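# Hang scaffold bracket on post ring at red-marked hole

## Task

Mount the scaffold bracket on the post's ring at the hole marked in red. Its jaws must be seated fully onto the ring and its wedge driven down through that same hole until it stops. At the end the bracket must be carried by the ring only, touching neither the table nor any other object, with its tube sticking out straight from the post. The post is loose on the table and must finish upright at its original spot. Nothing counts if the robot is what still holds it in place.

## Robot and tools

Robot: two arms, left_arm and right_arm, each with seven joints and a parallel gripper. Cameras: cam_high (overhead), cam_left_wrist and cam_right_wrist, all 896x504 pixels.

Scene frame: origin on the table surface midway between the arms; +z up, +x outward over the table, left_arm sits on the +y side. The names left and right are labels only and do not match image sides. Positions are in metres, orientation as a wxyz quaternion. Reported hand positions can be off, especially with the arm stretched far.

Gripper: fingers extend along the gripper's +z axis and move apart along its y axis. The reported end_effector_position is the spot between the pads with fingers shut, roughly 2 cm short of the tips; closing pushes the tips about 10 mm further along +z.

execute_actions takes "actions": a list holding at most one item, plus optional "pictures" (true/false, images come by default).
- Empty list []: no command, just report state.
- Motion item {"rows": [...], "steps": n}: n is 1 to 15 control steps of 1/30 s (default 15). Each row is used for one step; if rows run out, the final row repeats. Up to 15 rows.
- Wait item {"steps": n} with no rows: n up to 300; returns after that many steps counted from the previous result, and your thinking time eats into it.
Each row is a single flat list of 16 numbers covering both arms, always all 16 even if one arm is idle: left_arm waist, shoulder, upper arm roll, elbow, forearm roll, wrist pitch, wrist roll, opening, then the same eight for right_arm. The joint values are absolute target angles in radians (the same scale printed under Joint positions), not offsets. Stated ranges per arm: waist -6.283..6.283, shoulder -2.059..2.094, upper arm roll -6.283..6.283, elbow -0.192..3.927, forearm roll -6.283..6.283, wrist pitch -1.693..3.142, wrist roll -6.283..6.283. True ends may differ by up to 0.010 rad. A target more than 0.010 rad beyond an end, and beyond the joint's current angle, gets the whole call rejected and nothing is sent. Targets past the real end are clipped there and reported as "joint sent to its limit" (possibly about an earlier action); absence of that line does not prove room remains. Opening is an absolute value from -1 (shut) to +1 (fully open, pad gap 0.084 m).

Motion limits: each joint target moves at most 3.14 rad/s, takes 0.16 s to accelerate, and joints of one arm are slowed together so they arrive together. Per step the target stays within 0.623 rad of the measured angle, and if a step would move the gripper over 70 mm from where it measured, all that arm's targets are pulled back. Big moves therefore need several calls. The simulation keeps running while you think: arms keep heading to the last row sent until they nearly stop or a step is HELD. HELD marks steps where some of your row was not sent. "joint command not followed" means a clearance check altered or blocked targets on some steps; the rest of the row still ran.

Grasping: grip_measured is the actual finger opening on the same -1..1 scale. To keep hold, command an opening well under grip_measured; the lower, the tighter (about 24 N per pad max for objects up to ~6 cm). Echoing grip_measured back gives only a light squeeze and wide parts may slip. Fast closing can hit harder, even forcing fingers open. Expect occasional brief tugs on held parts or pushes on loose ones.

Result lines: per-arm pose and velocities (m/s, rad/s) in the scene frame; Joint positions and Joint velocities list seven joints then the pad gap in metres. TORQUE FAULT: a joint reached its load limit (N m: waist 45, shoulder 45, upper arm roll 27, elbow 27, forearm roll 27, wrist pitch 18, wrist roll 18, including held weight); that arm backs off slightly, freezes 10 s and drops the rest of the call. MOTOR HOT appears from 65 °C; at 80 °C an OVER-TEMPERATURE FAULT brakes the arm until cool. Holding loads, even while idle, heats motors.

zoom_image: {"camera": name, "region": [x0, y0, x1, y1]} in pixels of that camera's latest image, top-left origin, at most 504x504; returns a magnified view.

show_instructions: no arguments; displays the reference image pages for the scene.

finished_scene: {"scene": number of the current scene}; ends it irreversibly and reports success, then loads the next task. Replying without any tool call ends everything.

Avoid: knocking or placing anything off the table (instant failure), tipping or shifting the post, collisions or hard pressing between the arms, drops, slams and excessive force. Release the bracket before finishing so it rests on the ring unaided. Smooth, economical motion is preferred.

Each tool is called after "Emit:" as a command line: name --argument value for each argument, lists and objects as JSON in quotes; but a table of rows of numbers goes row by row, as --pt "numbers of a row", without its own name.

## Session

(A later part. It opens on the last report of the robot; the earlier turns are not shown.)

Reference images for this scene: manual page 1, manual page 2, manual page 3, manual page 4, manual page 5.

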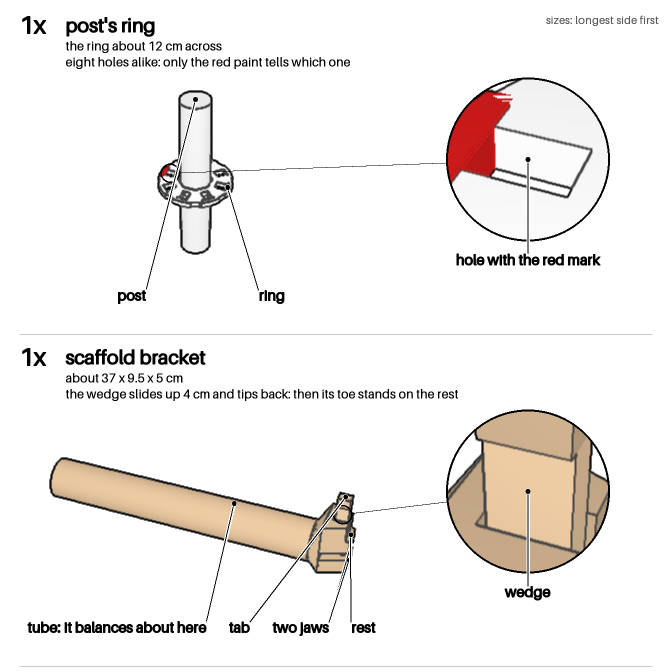

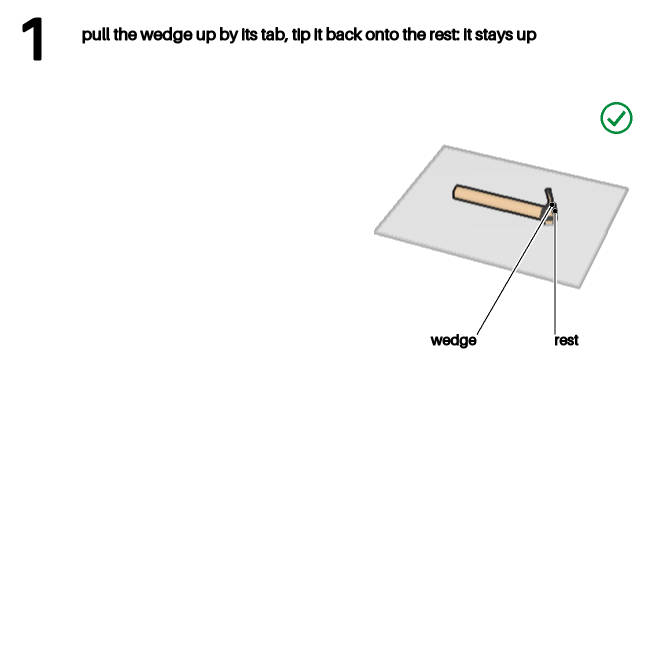

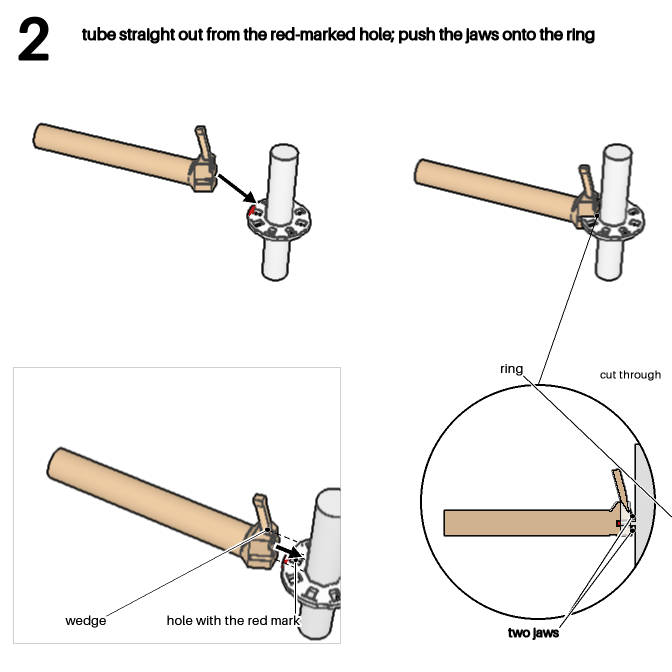

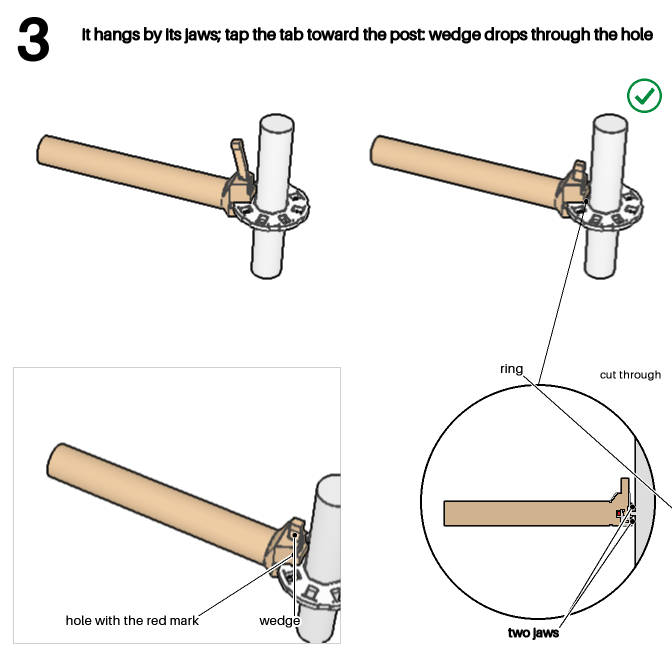

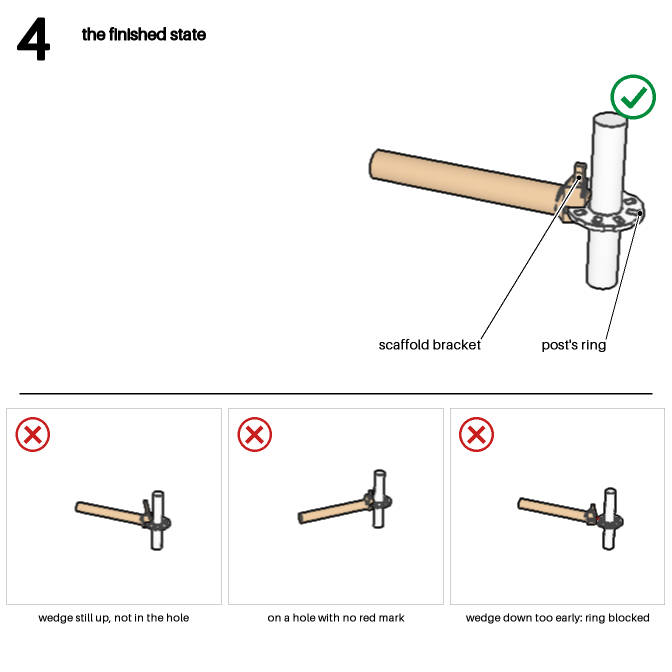

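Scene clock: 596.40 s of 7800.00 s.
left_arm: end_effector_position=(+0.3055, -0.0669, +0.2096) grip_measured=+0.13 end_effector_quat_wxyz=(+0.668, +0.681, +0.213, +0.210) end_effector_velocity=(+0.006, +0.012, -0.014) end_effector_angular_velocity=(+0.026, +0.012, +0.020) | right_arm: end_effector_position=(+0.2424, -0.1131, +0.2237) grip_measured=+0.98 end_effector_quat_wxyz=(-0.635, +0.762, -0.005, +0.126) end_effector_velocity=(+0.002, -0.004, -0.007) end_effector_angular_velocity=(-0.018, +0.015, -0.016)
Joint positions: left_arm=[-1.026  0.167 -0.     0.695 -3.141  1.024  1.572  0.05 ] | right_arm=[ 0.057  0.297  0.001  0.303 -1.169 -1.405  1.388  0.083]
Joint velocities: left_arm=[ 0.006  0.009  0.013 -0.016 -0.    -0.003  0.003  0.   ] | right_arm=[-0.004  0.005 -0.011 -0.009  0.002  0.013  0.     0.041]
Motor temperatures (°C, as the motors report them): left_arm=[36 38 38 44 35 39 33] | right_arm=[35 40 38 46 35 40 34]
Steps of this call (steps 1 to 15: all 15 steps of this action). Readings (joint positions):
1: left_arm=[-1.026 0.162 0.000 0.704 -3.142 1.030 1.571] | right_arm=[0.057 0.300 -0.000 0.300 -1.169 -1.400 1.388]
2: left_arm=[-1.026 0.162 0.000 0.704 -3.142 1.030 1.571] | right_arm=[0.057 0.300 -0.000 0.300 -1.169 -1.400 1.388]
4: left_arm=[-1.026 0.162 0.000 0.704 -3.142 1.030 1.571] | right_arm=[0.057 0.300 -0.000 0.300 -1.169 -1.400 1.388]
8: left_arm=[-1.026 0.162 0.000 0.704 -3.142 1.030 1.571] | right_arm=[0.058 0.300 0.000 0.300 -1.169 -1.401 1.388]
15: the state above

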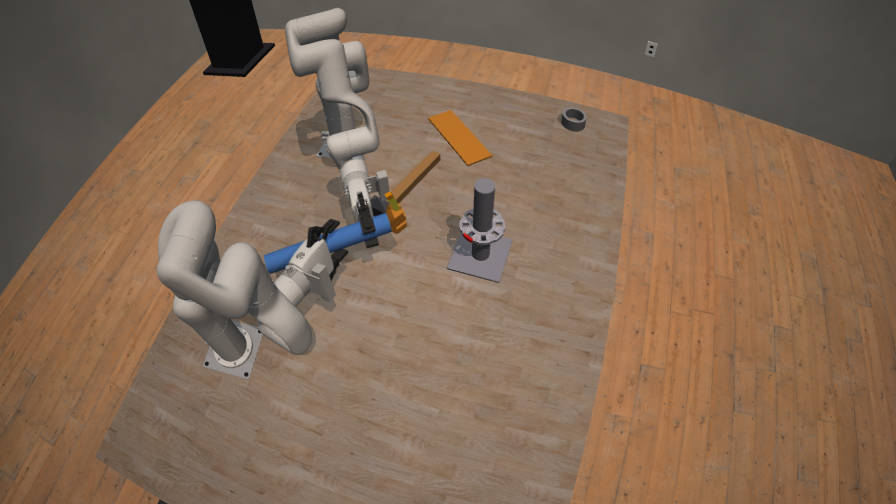

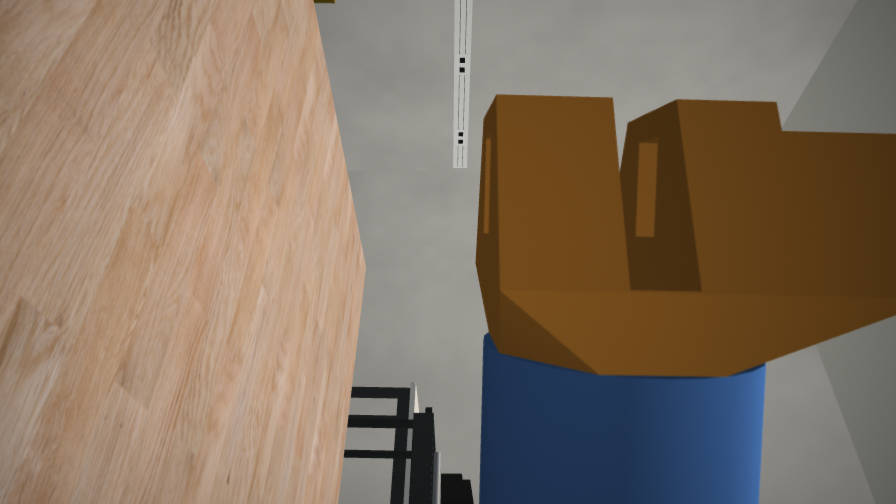

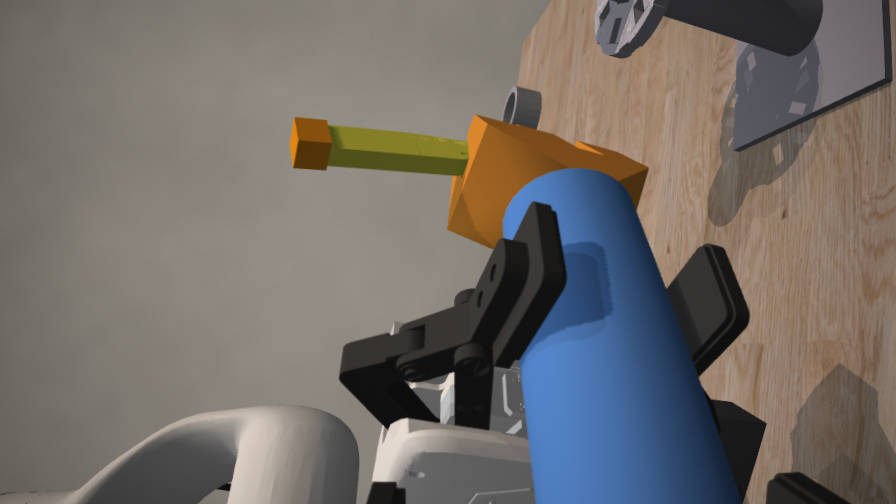

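Emit:
execute_actions --actions '[{"rows": [[-1.026,0.1623,0,0.7034,-3.1416,1.0297,1.5708,-1,0.045,0.3,0,0.3,-1.169,-1.405,1.388,1],[-1.026,0.1623,0,0.7034,-3.1416,1.0297,1.5708,-1,0.025,0.3,0,0.3,-1.169,-1.41,1.388,1],[-1.026,0.1623,0,0.7034,-3.1416,1.0297,1.5708,-1,0.0,0.3,0,0.3,-1.169,-1.42,1.388,1],[-1.026,0.1623,0,0.7034,-3.1416,1.0297,1.5708,-1,-0.03,0.3,0,0.3,-1.169,-1.43,1.388,1],[-1.026,0.1623,0,0.7034,-3.1416,1.0297,1.5708,-1,-0.06,0.3,0,0.3,-1.169,-1.44,1.388,1],[-1.026,0.1623,0,0.7034,-3.1416,1.0297,1.5708,-1,-0.09,0.3,0,0.3,-1.169,-1.44,1.388,1],[-1.026,0.1623,0,0.7034,-3.1416,1.0297,1.5708,-1,-0.12,0.3,0,0.3,-1.169,-1.44,1.388,1],[-1.026,0.1623,0,0.7034,-3.1416,1.0297,1.5708,-1,-0.15,0.3,0,0.3,-1.15,-1.44,1.388,1],[-1.026,0.1623,0,0.7034,-3.1416,1.0297,1.5708,-1,-0.18,0.3,0,0.3,-1.12,-1.44,1.388,1],[-1.026,0.1623,0,0.7034,-3.1416,1.0297,1.5708,-1,-0.21,0.3,0,0.3,-1.08,-1.44,1.388,1],[-1.026,0.1623,0,0.7034,-3.1416,1.0297,1.5708,-1,-0.24,0.3,0,0.3,-1.04,-1.44,1.388,1],[-1.026,0.1623,0,0.7034,-3.1416,1.0297,1.5708,-1,-0.27,0.3,0,0.3,-1.0,-1.44,1.388,1],[-1.026,0.1623,0,0.7034,-3.1416,1.0297,1.5708,-1,-0.30,0.3,0,0.3,-0.95,-1.44,1.388,1],[-1.026,0.1623,0,0.7034,-3.1416,1.0297,1.5708,-1,-0.33,0.3,0,0.3,-0.90,-1.44,1.388,1],[-1.026,0.1623,0,0.7034,-3.1416,1.0297,1.5708,-1,-0.35,0.3,0,0.3,-0.85,-1.44,1.388,1]], "steps": 15}]' --pictures false

Emit:
execute_actions --actions '[{"rows": [[-1.026,0.1623,0,0.7034,-3.1416,1.0297,1.5708,-1,-0.35,0.14,0,1.637,0,1.4975,-0.4923,-1]], "steps": 15}]'

Scene clock: 667.43 s of 7800.00 s.
left_arm: end_effector_position=(+0.3077, -0.0696, +0.2181) grip_measured=+0.13 end_effector_quat_wxyz=(+0.675, +0.675, +0.212, +0.212) end_effector_velocity=(-0.002, -0.001, -0.000) end_effector_angular_velocity=(+0.001, +0.000, -0.005) | right_arm: end_effector_position=(+0.3429, -0.2184, +0.2312) grip_measured=+1.00 end_effector_quat_wxyz=(-0.607, +0.734, -0.162, +0.257) end_effector_velocity=(+0.322, -0.380, +0.002) end_effector_angular_velocity=(+0.005, -0.003, -1.581)
Joint positions: left_arm=[-1.026  0.162  0.     0.703 -3.142  1.03   1.571  0.05 ] | right_arm=[-0.228  0.3   -0.001  0.3   -1.04  -1.439  1.388  0.084]
Joint velocities: left_arm=[-0.002 -0.    -0.002 -0.001  0.001 -0.    -0.     0.   ] | right_arm=[-0.668 -0.     0.001 -0.     0.914 -0.006  0.    -0.   ]
Motor temperatures (°C, as the motors report them): left_arm=[36 39 38 49 35 41 33] | right_arm=[35 40 38 45 35 35 34]
Steps of this call (steps 1 to 15: the robot went on to your last target; steps 16 to 90: nothing new was sent; then 67.53 s passed at rest; steps 91 to 105: all 15 steps of this action). Readings (joint positions):
91: left_arm=[-1.026 0.162 0.000 0.703 -3.142 1.030 1.571] | right_arm=[0.057 0.300 0.000 0.300 -1.169 -1.400 1.388]
92: left_arm=[-1.026 0.162 -0.000 0.703 -3.142 1.030 1.571] | right_arm=[0.055 0.300 0.001 0.300 -1.169 -1.401 1.388]
94: left_arm=[-1.026 0.162 0.000 0.704 -3.142 1.030 1.571] | right_arm=[0.038 0.300 0.002 0.300 -1.169 -1.407 1.388]
98: left_arm=[-1.026 0.162 0.000 0.704 -3.142 1.030 1.571] | right_arm=[-0.044 0.300 0.000 0.300 -1.169 -1.430 1.388]
105: the state above

Scene clock: 667.93 s of 7800.00 s.
left_arm: end_effector_position=(+0.3076, -0.0697, +0.2180) grip_measured=+0.13 end_effector_quat_wxyz=(+0.675, +0.675, +0.212, +0.212) end_effector_velocity=(-0.003, -0.004, +0.001) end_effector_angular_velocity=(-0.002, -0.002, -0.009) | right_arm: end_effector_position=(+0.5235, -0.3386, +0.2917) grip_measured=-1.00 end_effector_quat_wxyz=(-0.387, +0.738, -0.150, +0.532) end_effector_velocity=(+0.319, -0.261, +0.226) end_effector_angular_velocity=(-0.863, -0.565, -0.834)
Joint positions: left_arm=[-1.026  0.162 -0.     0.703 -3.142  1.03   1.571  0.05 ] | right_arm=[-0.303  0.232  0.     0.621 -0.659 -1.118  1.067  0.   ]
Joint velocities: left_arm=[-0.002  0.002 -0.005  0.004  0.002  0.001  0.    -0.   ] | right_arm=[-0.062 -0.12   0.     0.756  0.755  0.754 -0.753  0.   ]
Motor temperatures (°C, as the motors report them): left_arm=[36 39 38 49 35 41 33] | right_arm=[35 40 38 45 35 35 34]
Steps of this call (steps 1 to 15: all 15 steps of this action). Readings (joint positions):
1: left_arm=[-1.026 0.162 -0.000 0.703 -3.142 1.030 1.571] | right_arm=[-0.249 0.300 -0.001 0.300 -1.009 -1.439 1.388]
2: left_arm=[-1.026 0.162 -0.000 0.703 -3.142 1.030 1.571] | right_arm=[-0.267 0.299 -0.002 0.303 -0.980 -1.436 1.384]
4: left_arm=[-1.026 0.162 0.000 0.703 -3.142 1.030 1.571] | right_arm=[-0.279 0.291 -0.003 0.337 -0.937 -1.398 1.347]
8: left_arm=[-1.026 0.162 -0.000 0.703 -3.142 1.030 1.571] | right_arm=[-0.287 0.265 -0.000 0.444 -0.835 -1.295 1.243]
15: the state above

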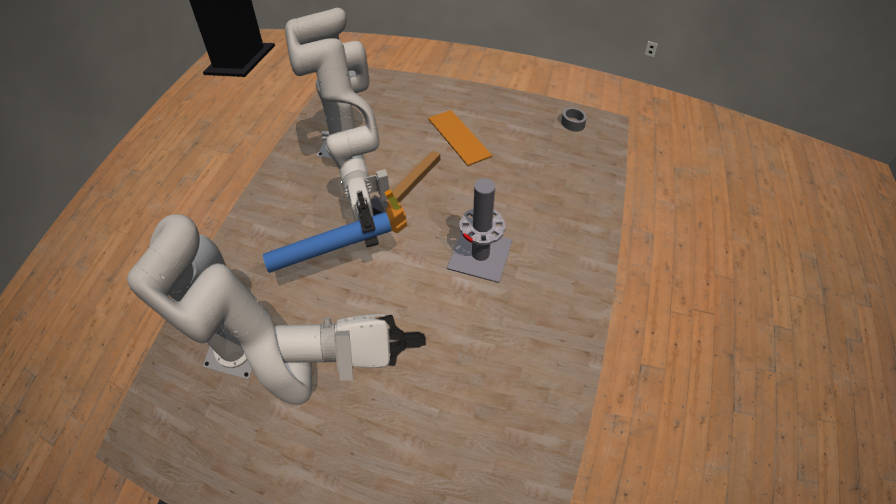

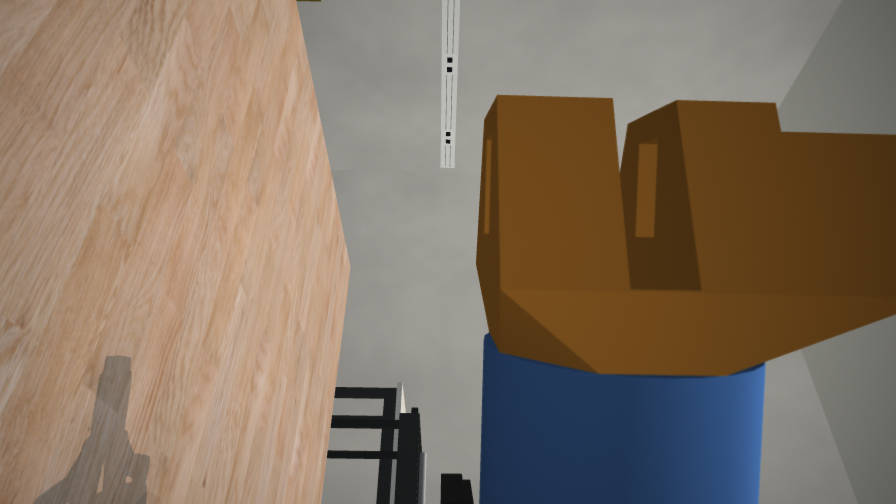

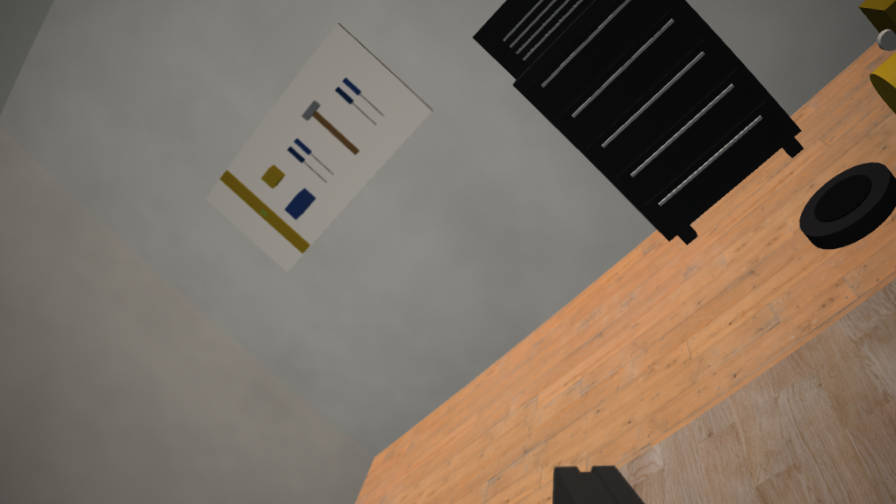

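Emit:
execute_actions --actions '[]'

Scene clock: 698.13 s of 7800.00 s.
left_arm: end_effector_position=(+0.3077, -0.0696, +0.2180) grip_measured=+0.13 end_effector_quat_wxyz=(+0.675, +0.675, +0.212, +0.212) end_effector_velocity=(+0.000, -0.001, +0.001) end_effector_angular_velocity=(-0.001, -0.001, -0.001) | right_arm: end_effector_position=(+0.4842, -0.5178, +0.3503) grip_measured=-1.00 end_effector_quat_wxyz=(-0.000, +0.990, +0.142, -0.000) end_effector_velocity=(+0.000, +0.000, -0.001) end_effector_angular_velocity=(-0.000, +0.002, +0.000)
Joint positions: left_arm=[-1.026  0.162 -0.     0.703 -3.142  1.03   1.571  0.05 ] | right_arm=[-0.35   0.14  -0.     1.637  0.     1.497 -0.492  0.   ]
Joint velocities: left_arm=[-0.001 -0.     0.001  0.002  0.    -0.    -0.    -0.   ] | right_arm=[ 0.001  0.002  0.001  0.    -0.001  0.     0.001  0.   ]
Motor temperatures (°C, as the motors report them): left_arm=[36 39 38 49 35 41 33] | right_arm=[35 40 38 48 35 35 34]
Steps of this call (steps 1 to 75: the robot went on to your last target; steps 76 to 140: nothing new was sent; then 25.53 s passed at rest). Readings (joint positions):
1: left_arm=[-1.026 0.162 -0.000 0.704 -3.141 1.030 1.571] | right_arm=[-0.305 0.228 0.000 0.646 -0.634 -1.093 1.042]
2: left_arm=[-1.027 0.162 -0.001 0.704 -3.141 1.030 1.571] | right_arm=[-0.307 0.224 0.000 0.672 -0.608 -1.068 1.016]
4: left_arm=[-1.028 0.162 -0.003 0.705 -3.141 1.030 1.571] | right_arm=[-0.310 0.217 0.000 0.723 -0.558 -1.016 0.965]
8: left_arm=[-1.027 0.162 -0.002 0.704 -3.141 1.030 1.571] | right_arm=[-0.317 0.204 -0.000 0.830 -0.463 -0.909 0.858]
140: the state above
All arms were judged still, so your last target was given up. Only a new action makes them travel on or press farther. Fingers that are still opening or closing keep moving.

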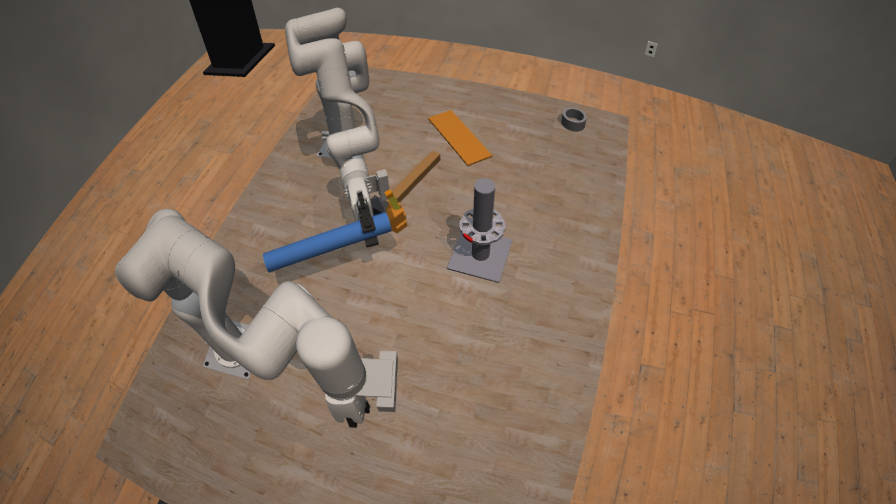

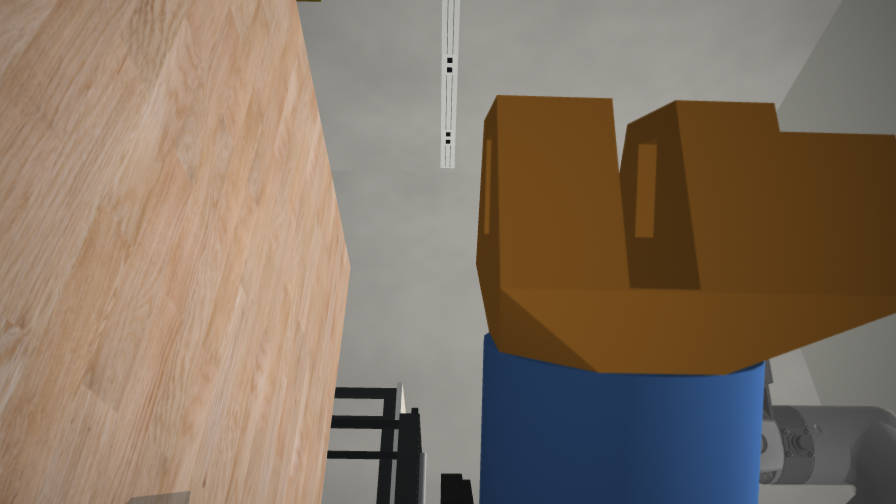

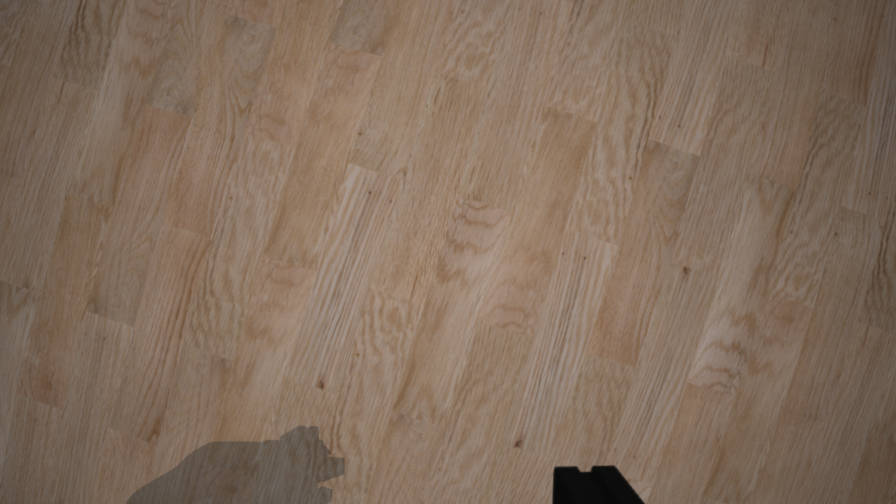

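Emit:
execute_actions --actions '[{"rows": [[-1.0256,0.1640,0,0.7050,-3.1432,1.0299,1.5715,-1,-0.3471,0.1417,0,1.6390,0,1.4978,-0.4923,-1],[-1.0245,0.1692,0,0.7099,-3.1477,1.0307,1.5734,-1,-0.3384,0.1466,0,1.6448,0,1.4987,-0.4923,-1],[-1.0227,0.1775,0,0.7178,-3.1552,1.0318,1.5765,-1,-0.3244,0.1546,0,1.6543,0,1.5002,-0.4923,-1],[-1.0203,0.1887,0,0.7283,-3.1651,1.0333,1.5807,-1,-0.3057,0.1652,0,1.6670,0,1.5023,-0.4923,-1],[-1.0173,0.2021,0,0.7410,-3.1771,1.0352,1.5858,-1,-0.2830,0.1781,0,1.6823,0,1.5047,-0.4923,-1],[-1.0140,0.2174,0,0.7554,-3.1907,1.0373,1.5915,-1,-0.2574,0.1927,0,1.6996,0,1.5074,-0.4923,-1],[-1.0105,0.2337,0,0.7707,-3.2052,1.0396,1.5976,-1,-0.2300,0.2082,0,1.7182,0,1.5104,-0.4923,-1],[-1.0068,0.2503,0,0.7864,-3.2200,1.0419,1.6039,-1,-0.2020,0.2242,0,1.7371,0,1.5134,-0.4923,-1],[-1.0033,0.2666,0,0.8018,-3.2346,1.0441,1.6100,-1,-0.1745,0.2398,0,1.7557,0,1.5163,-0.4923,-1],[-1.0000,0.2818,0,0.8162,-3.2481,1.0462,1.6157,-1,-0.1489,0.2543,0,1.7730,0,1.5190,-0.4923,-1],[-0.9970,0.2953,0,0.8289,-3.2601,1.0481,1.6208,-1,-0.1263,0.2672,0,1.7883,0,1.5215,-0.4923,-1],[-0.9946,0.3065,0,0.8394,-3.2701,1.0496,1.6250,-1,-0.1075,0.2779,0,1.8010,0,1.5235,-0.4923,-1],[-0.9928,0.3148,0,0.8473,-3.2775,1.0507,1.6281,-1,-0.0935,0.2858,0,1.8105,0,1.5250,-0.4923,-1],[-0.9916,0.3199,0,0.8521,-3.2821,1.0515,1.6300,-1,-0.0849,0.2908,0,1.8164,0,1.5259,-0.4923,-1],[-0.9913,0.3217,0,0.8538,-3.2836,1.0517,1.6307,-1,-0.0819,0.2924,0,1.8183,0,1.5262,-0.4923,-1]], "steps": 15}]' --pictures false

Scene clock: 771.67 s of 7800.00 s.
left_arm: end_effector_position=(+0.3607, -0.0734, +0.2021) grip_measured=+0.13 end_effector_quat_wxyz=(+0.662, +0.655, +0.259, +0.255) end_effector_velocity=(+0.115, +0.003, -0.045) end_effector_angular_velocity=(-0.013, +0.013, +0.299) | right_arm: end_effector_position=(+0.5288, -0.4002, +0.3438) grip_measured=-1.00 end_effector_quat_wxyz=(-0.001, +0.967, +0.253, -0.001) end_effector_velocity=(+0.070, +0.312, -0.024) end_effector_angular_velocity=(+0.010, +0.010, +0.564)
Joint positions: left_arm=[-0.996  0.297  0.002  0.83  -3.261  1.048  1.621  0.05 ] | right_arm=[-0.126  0.267  0.004  1.786  0.     1.521 -0.492  0.   ]
Joint velocities: left_arm=[ 0.068  0.294  0.007  0.269 -0.256  0.038  0.106 -0.   ] | right_arm=[0.541 0.302 0.025 0.347 0.002 0.055 0.    0.   ]
Motor temperatures (°C, as the motors report them): left_arm=[36 39 38 49 35 41 33] | right_arm=[35 40 38 49 35 34 34]
Steps of this call (steps 1 to 90: nothing new was sent; then 70.03 s passed at rest; steps 91 to 105: all 15 steps of this action). Readings (joint positions):
91: left_arm=[-1.026 0.162 -0.000 0.703 -3.142 1.030 1.571] | right_arm=[-0.350 0.140 -0.000 1.637 -0.000 1.498 -0.492]
92: left_arm=[-1.026 0.163 -0.000 0.704 -3.142 1.030 1.571] | right_arm=[-0.349 0.140 -0.000 1.638 -0.000 1.498 -0.492]
94: left_arm=[-1.025 0.167 -0.001 0.708 -3.147 1.030 1.573] | right_arm=[-0.342 0.145 -0.002 1.643 -0.000 1.499 -0.492]
98: left_arm=[-1.018 0.202 -0.001 0.741 -3.177 1.035 1.586] | right_arm=[-0.289 0.175 -0.002 1.680 -0.000 1.504 -0.492]
105: the state above

Emit:
execute_actions --actions '[{"rows": [[-0.9909,0.3234,0,0.8554,-3.2852,1.0519,1.6314,-1,-0.0790,0.2941,0,1.8203,0,1.5265,-0.4923,-1],[-0.9898,0.3286,0,0.8603,-3.2897,1.0527,1.6333,-1,-0.0703,0.2990,0,1.8261,0,1.5274,-0.4923,-1],[-0.9880,0.3369,0,0.8682,-3.2972,1.0538,1.6364,-1,-0.0563,0.3070,0,1.8356,0,1.5289,-0.4923,-1],[-0.9856,0.3481,0,0.8787,-3.3071,1.0553,1.6406,-1,-0.0376,0.3176,0,1.8483,0,1.5310,-0.4923,-1],[-0.9826,0.3615,0,0.8914,-3.3191,1.0572,1.6457,-1,-0.0149,0.3305,0,1.8636,0,1.5334,-0.4923,-1],[-0.9793,0.3768,0,0.9058,-3.3327,1.0593,1.6514,-1,0.0107,0.3451,0,1.8809,0,1.5361,-0.4923,-1],[-0.9758,0.3931,0,0.9211,-3.3472,1.0616,1.6575,-1,0.0381,0.3606,0,1.8995,0,1.5391,-0.4923,-1],[-0.9721,0.4097,0,0.9368,-3.3620,1.0639,1.6638,-1,0.0661,0.3766,0,1.9184,0,1.5421,-0.4923,-1],[-0.9686,0.4260,0,0.9522,-3.3766,1.0661,1.6699,-1,0.0936,0.3922,0,1.9370,0,1.5450,-0.4923,-1],[-0.9653,0.4412,0,0.9666,-3.3901,1.0682,1.6756,-1,0.1192,0.4067,0,1.9543,0,1.5477,-0.4923,-1],[-0.9623,0.4547,0,0.9793,-3.4021,1.0701,1.6807,-1,0.1418,0.4196,0,1.9696,0,1.5502,-0.4923,-1],[-0.9599,0.4659,0,0.9898,-3.4121,1.0716,1.6849,-1,0.1606,0.4303,0,1.9823,0,1.5522,-0.4923,-1],[-0.9581,0.4742,0,0.9977,-3.4195,1.0727,1.6880,-1,0.1746,0.4382,0,1.9918,0,1.5537,-0.4923,-1],[-0.9569,0.4793,0,1.0025,-3.4241,1.0735,1.6899,-1,0.1832,0.4432,0,1.9977,0,1.5546,-0.4923,-1],[-0.9566,0.4811,0,1.0042,-3.4256,1.0737,1.6906,-1,0.1862,0.4448,0,1.9996,0,1.5549,-0.4923,-1]], "steps": 15}]'

Scene clock: 800.43 s of 7800.00 s.
left_arm: end_effector_position=(+0.4196, -0.0700, +0.1755) grip_measured=+0.13 end_effector_quat_wxyz=(+0.641, +0.631, +0.314, +0.304) end_effector_velocity=(+0.108, +0.023, -0.062) end_effector_angular_velocity=(+0.004, +0.019, +0.304) | right_arm: end_effector_position=(+0.5421, -0.2444, +0.3311) grip_measured=-1.00 end_effector_quat_wxyz=(-0.001, +0.925, +0.380, -0.001) end_effector_velocity=(-0.029, +0.340, -0.036) end_effector_angular_velocity=(+0.010, +0.013, +0.569)
Joint positions: left_arm=[-0.961  0.457  0.002  0.98  -3.403  1.07   1.681  0.05 ] | right_arm=[ 0.142  0.42   0.004  1.967  0.     1.55  -0.492  0.   ]
Joint velocities: left_arm=[ 0.069  0.296  0.008  0.268 -0.256  0.038  0.106 -0.   ] | right_arm=[0.548 0.304 0.025 0.35  0.002 0.055 0.001 0.   ]
Motor temperatures (°C, as the motors report them): left_arm=[36 39 38 49 35 41 33] | right_arm=[35 40 38 49 35 34 34]
Steps of this call (steps 1 to 30: the robot went on to your last target; steps 31 to 90: nothing new was sent; then 25.27 s passed at rest; steps 91 to 105: all 15 steps of this action). Readings (joint positions):
91: left_arm=[-0.991 0.322 -0.000 0.854 -3.284 1.052 1.631] | right_arm=[-0.082 0.292 -0.000 1.818 -0.000 1.526 -0.492]
92: left_arm=[-0.991 0.322 -0.000 0.854 -3.284 1.052 1.631] | right_arm=[-0.081 0.293 -0.000 1.819 -0.000 1.526 -0.492]
94: left_arm=[-0.990 0.327 -0.001 0.859 -3.289 1.052 1.633] | right_arm=[-0.074 0.297 -0.002 1.824 -0.000 1.527 -0.492]
98: left_arm=[-0.983 0.361 -0.001 0.891 -3.319 1.057 1.646] | right_arm=[-0.021 0.328 -0.002 1.861 -0.000 1.533 -0.492]
105: the state above

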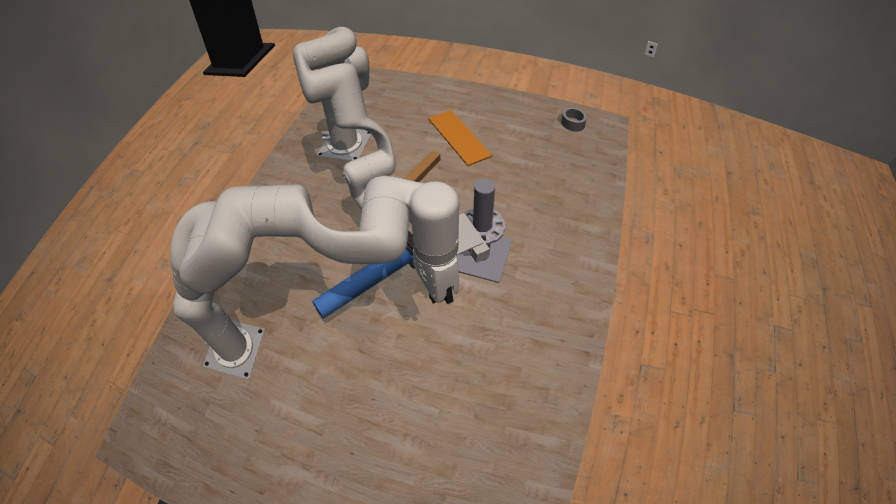

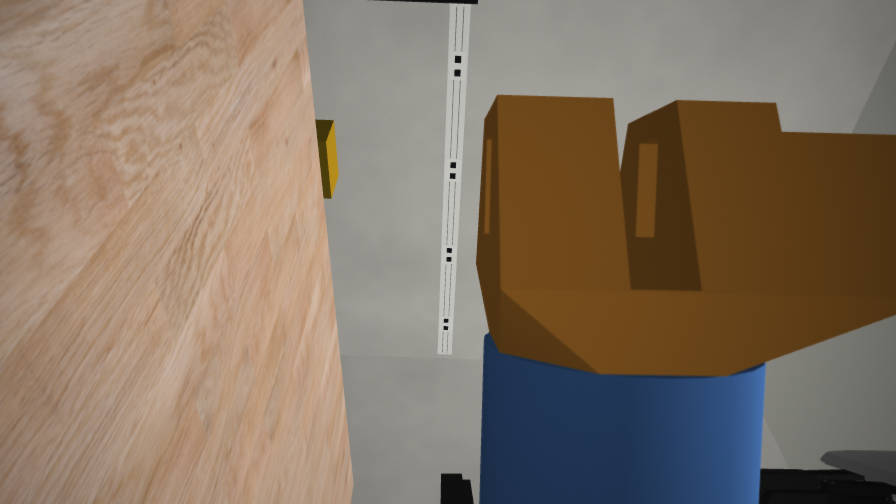

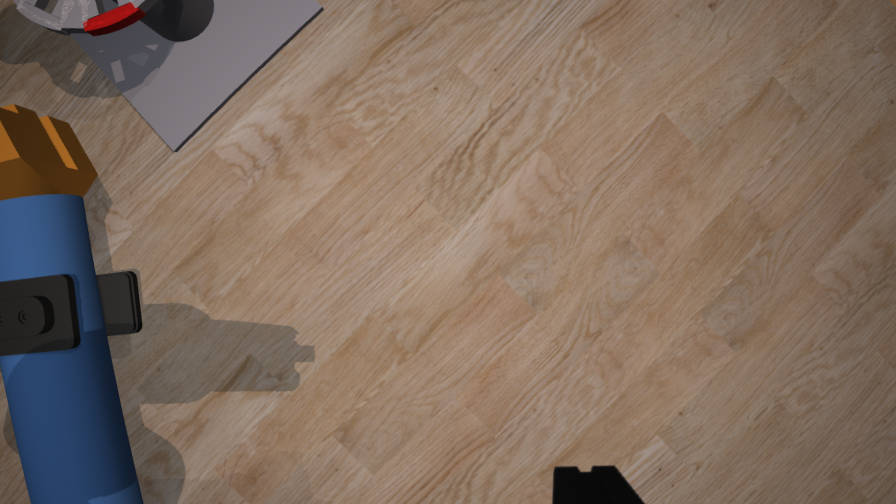

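Emit:
execute_actions --actions '[{"rows": [[-0.9562,0.4828,0,1.0058,-3.4272,1.0739,1.6913,-1,0.1891,0.4465,0,2.0016,0,1.5552,-0.4923,-1],[-0.9551,0.4880,0,1.0107,-3.4317,1.0747,1.6932,-1,0.1978,0.4514,0,2.0074,0,1.5561,-0.4923,-1],[-0.9533,0.4963,0,1.0186,-3.4392,1.0758,1.6963,-1,0.2118,0.4594,0,2.0169,0,1.5576,-0.4923,-1],[-0.9509,0.5075,0,1.0291,-3.4491,1.0773,1.7005,-1,0.2305,0.4700,0,2.0296,0,1.5597,-0.4923,-1],[-0.9479,0.5209,0,1.0418,-3.4611,1.0792,1.7056,-1,0.2532,0.4829,0,2.0449,0,1.5621,-0.4923,-1],[-0.9446,0.5362,0,1.0562,-3.4747,1.0813,1.7113,-1,0.2788,0.4975,0,2.0622,0,1.5648,-0.4923,-1],[-0.9411,0.5525,0,1.0715,-3.4892,1.0836,1.7174,-1,0.3062,0.5130,0,2.0808,0,1.5678,-0.4923,-1],[-0.9374,0.5691,0,1.0872,-3.5040,1.0859,1.7237,-1,0.3342,0.5290,0,2.0997,0,1.5708,-0.4923,-1],[-0.9339,0.5854,0,1.1026,-3.5186,1.0881,1.7298,-1,0.3617,0.5446,0,2.1183,0,1.5737,-0.4923,-1],[-0.9306,0.6006,0,1.1170,-3.5321,1.0902,1.7355,-1,0.3873,0.5591,0,2.1356,0,1.5764,-0.4923,-1],[-0.9276,0.6141,0,1.1297,-3.5441,1.0921,1.7406,-1,0.4099,0.5720,0,2.1509,0,1.5789,-0.4923,-1],[-0.9252,0.6253,0,1.1402,-3.5541,1.0936,1.7448,-1,0.4287,0.5827,0,2.1636,0,1.5809,-0.4923,-1],[-0.9234,0.6336,0,1.1481,-3.5615,1.0947,1.7479,-1,0.4427,0.5906,0,2.1731,0,1.5824,-0.4923,-1],[-0.9222,0.6387,0,1.1529,-3.5661,1.0955,1.7498,-1,0.4513,0.5956,0,2.1790,0,1.5833,-0.4923,-1],[-0.9218,0.6404,0,1.1545,-3.5677,1.0957,1.7505,-1,0.4542,0.5973,0,2.1810,0,1.5837,-0.4923,-1]], "steps": 15}]' --pictures false

Emit:
execute_actions --actions '[{"steps": 30}]'

Scene clock: 821.40 s of 7800.00 s.
left_arm: end_effector_position=(+0.4735, -0.0568, +0.1410) grip_measured=+0.13 end_effector_quat_wxyz=(+0.613, +0.605, +0.366, +0.352) end_effector_velocity=(+0.096, +0.041, -0.078) end_effector_angular_velocity=(+0.021, +0.029, +0.306) | right_arm: end_effector_position=(+0.5069, -0.0855, +0.3131) grip_measured=-1.00 end_effector_quat_wxyz=(-0.001, +0.866, +0.499, -0.001) end_effector_velocity=(-0.139, +0.346, -0.048) end_effector_angular_velocity=(+0.011, +0.017, +0.593)
Joint positions: left_arm=[-0.926  0.616  0.002  1.13  -3.545  1.092  1.741  0.05 ] | right_arm=[ 0.408  0.571  0.003  2.147  0.     1.578 -0.492  0.   ]
Joint velocities: left_arm=[ 0.069  0.296  0.007  0.264 -0.257  0.038  0.108 -0.   ] | right_arm=[ 0.572  0.317  0.024  0.365  0.004  0.057 -0.001  0.   ]
Motor temperatures (°C, as the motors report them): left_arm=[36 40 38 50 35 41 33] | right_arm=[35 41 38 49 35 34 34]
Steps of this call (steps 1 to 30: the robot went on to your last target; steps 31 to 90: nothing new was sent; then 17.47 s passed at rest; steps 91 to 105: all 15 steps of this action). Readings (joint positions):
91: left_arm=[-0.957 0.481 -0.000 1.004 -3.426 1.074 1.691] | right_arm=[0.186 0.445 -0.000 2.000 -0.000 1.555 -0.492]
92: left_arm=[-0.957 0.482 -0.000 1.005 -3.426 1.074 1.691] | right_arm=[0.187 0.445 -0.000 2.000 -0.000 1.555 -0.492]
94: left_arm=[-0.956 0.486 -0.001 1.009 -3.431 1.075 1.693] | right_arm=[0.194 0.449 -0.002 2.006 -0.000 1.556 -0.492]
98: left_arm=[-0.949 0.520 -0.001 1.042 -3.461 1.079 1.706] | right_arm=[0.247 0.480 -0.002 2.043 -0.000 1.562 -0.492]
105: the state above

Scene clock: 822.40 s of 7800.00 s.
left_arm: end_effector_position=(+0.4804, -0.0556, +0.1360) grip_measured=+0.13 end_effector_quat_wxyz=(+0.609, +0.600, +0.374, +0.359) end_effector_velocity=(-0.000, -0.000, -0.000) end_effector_angular_velocity=(-0.000, +0.001, -0.000) | right_arm: end_effector_position=(+0.4970, -0.0599, +0.3102) grip_measured=-1.00 end_effector_quat_wxyz=(+0.000, +0.856, +0.518, +0.000) end_effector_velocity=(-0.000, +0.001, -0.000) end_effector_angular_velocity=(-0.000, +0.000, +0.001)
Joint positions: left_arm=[-0.922  0.64   0.     1.154 -3.568  1.096  1.75   0.05 ] | right_arm=[ 0.454  0.597 -0.     2.181 -0.     1.584 -0.492  0.   ]
Joint velocities: left_arm=[ 0.    -0.    -0.    -0.001 -0.    -0.    -0.    -0.   ] | right_arm=[ 0.001  0.     0.001 -0.    -0.001 -0.     0.     0.   ]
Motor temperatures (°C, as the motors report them): left_arm=[36 40 38 50 35 41 33] | right_arm=[35 41 38 49 35 34 34]
Steps of this call (steps 1 to 30: the robot went on to your last target). Readings (joint positions):
1: left_arm=[-0.924 0.625 0.002 1.138 -3.553 1.093 1.744] | right_arm=[0.425 0.580 0.004 2.158 0.001 1.580 -0.492]
2: left_arm=[-0.923 0.631 0.002 1.143 -3.558 1.094 1.746] | right_arm=[0.437 0.586 0.005 2.165 0.001 1.581 -0.492]
4: left_arm=[-0.922 0.636 0.001 1.149 -3.563 1.095 1.748] | right_arm=[0.448 0.593 0.003 2.173 0.000 1.583 -0.492]
8: left_arm=[-0.923 0.638 -0.001 1.154 -3.566 1.096 1.750] | right_arm=[0.450 0.595 -0.002 2.180 -0.000 1.583 -0.492]
30: the state above
All arms were judged still, so your last target was given up. Only a new action makes them travel on or press farther. Fingers that are still opening or closing keep moving.

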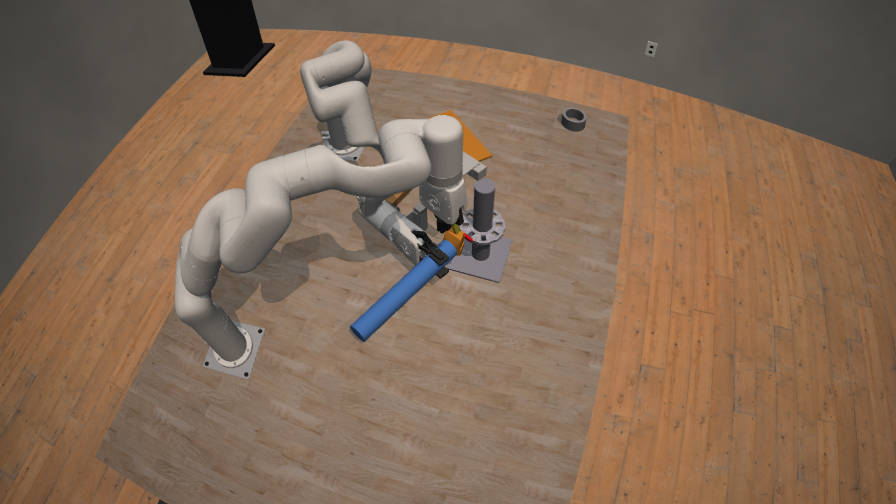

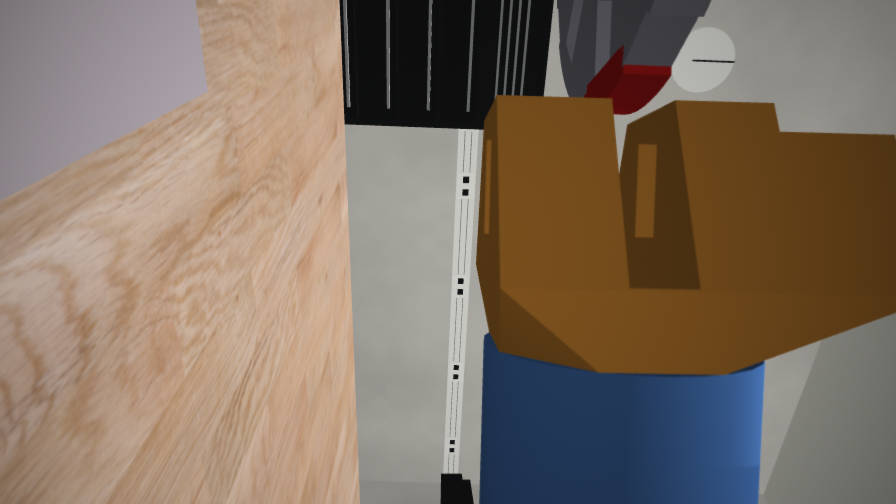

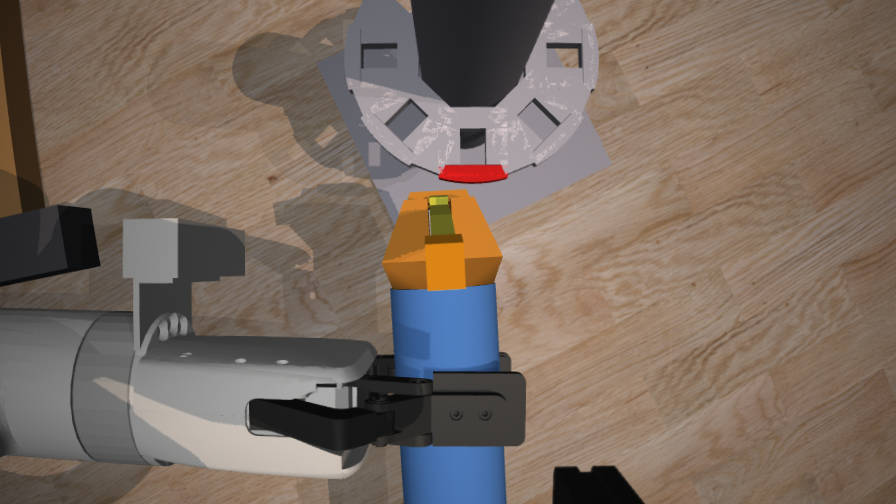

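Emit:
zoom_image --camera "cam_right_wrist" --region '[330, 0, 630, 300]'

Emit:
zoom_image --camera "cam_right_wrist" --region '[330, 204, 630, 504]'

Region (330, 0, 630, 300) of cam_right_wrist's 896x504 image, scaled by 1.680, with more detail than that image has.

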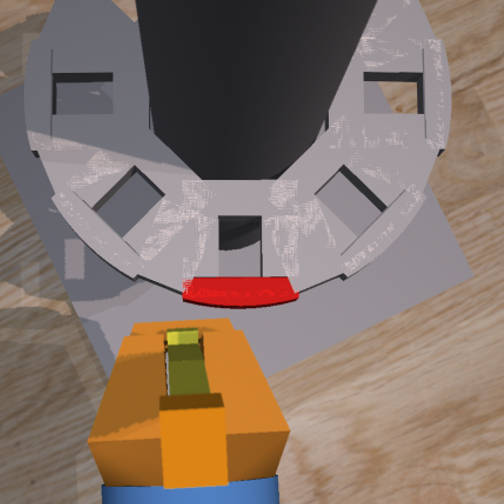

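Region (330, 204, 630, 504) of cam_right_wrist's 896x504 image, scaled by 1.680, with more detail than that image has.

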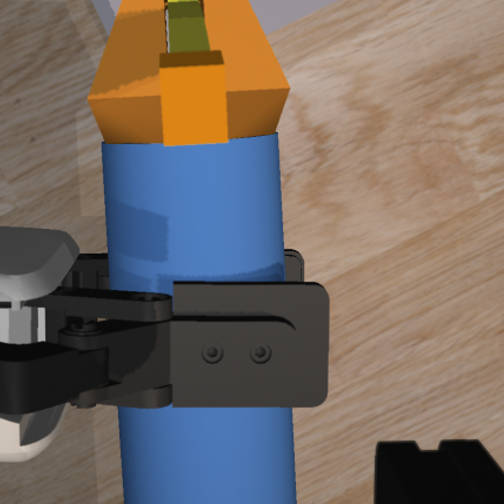

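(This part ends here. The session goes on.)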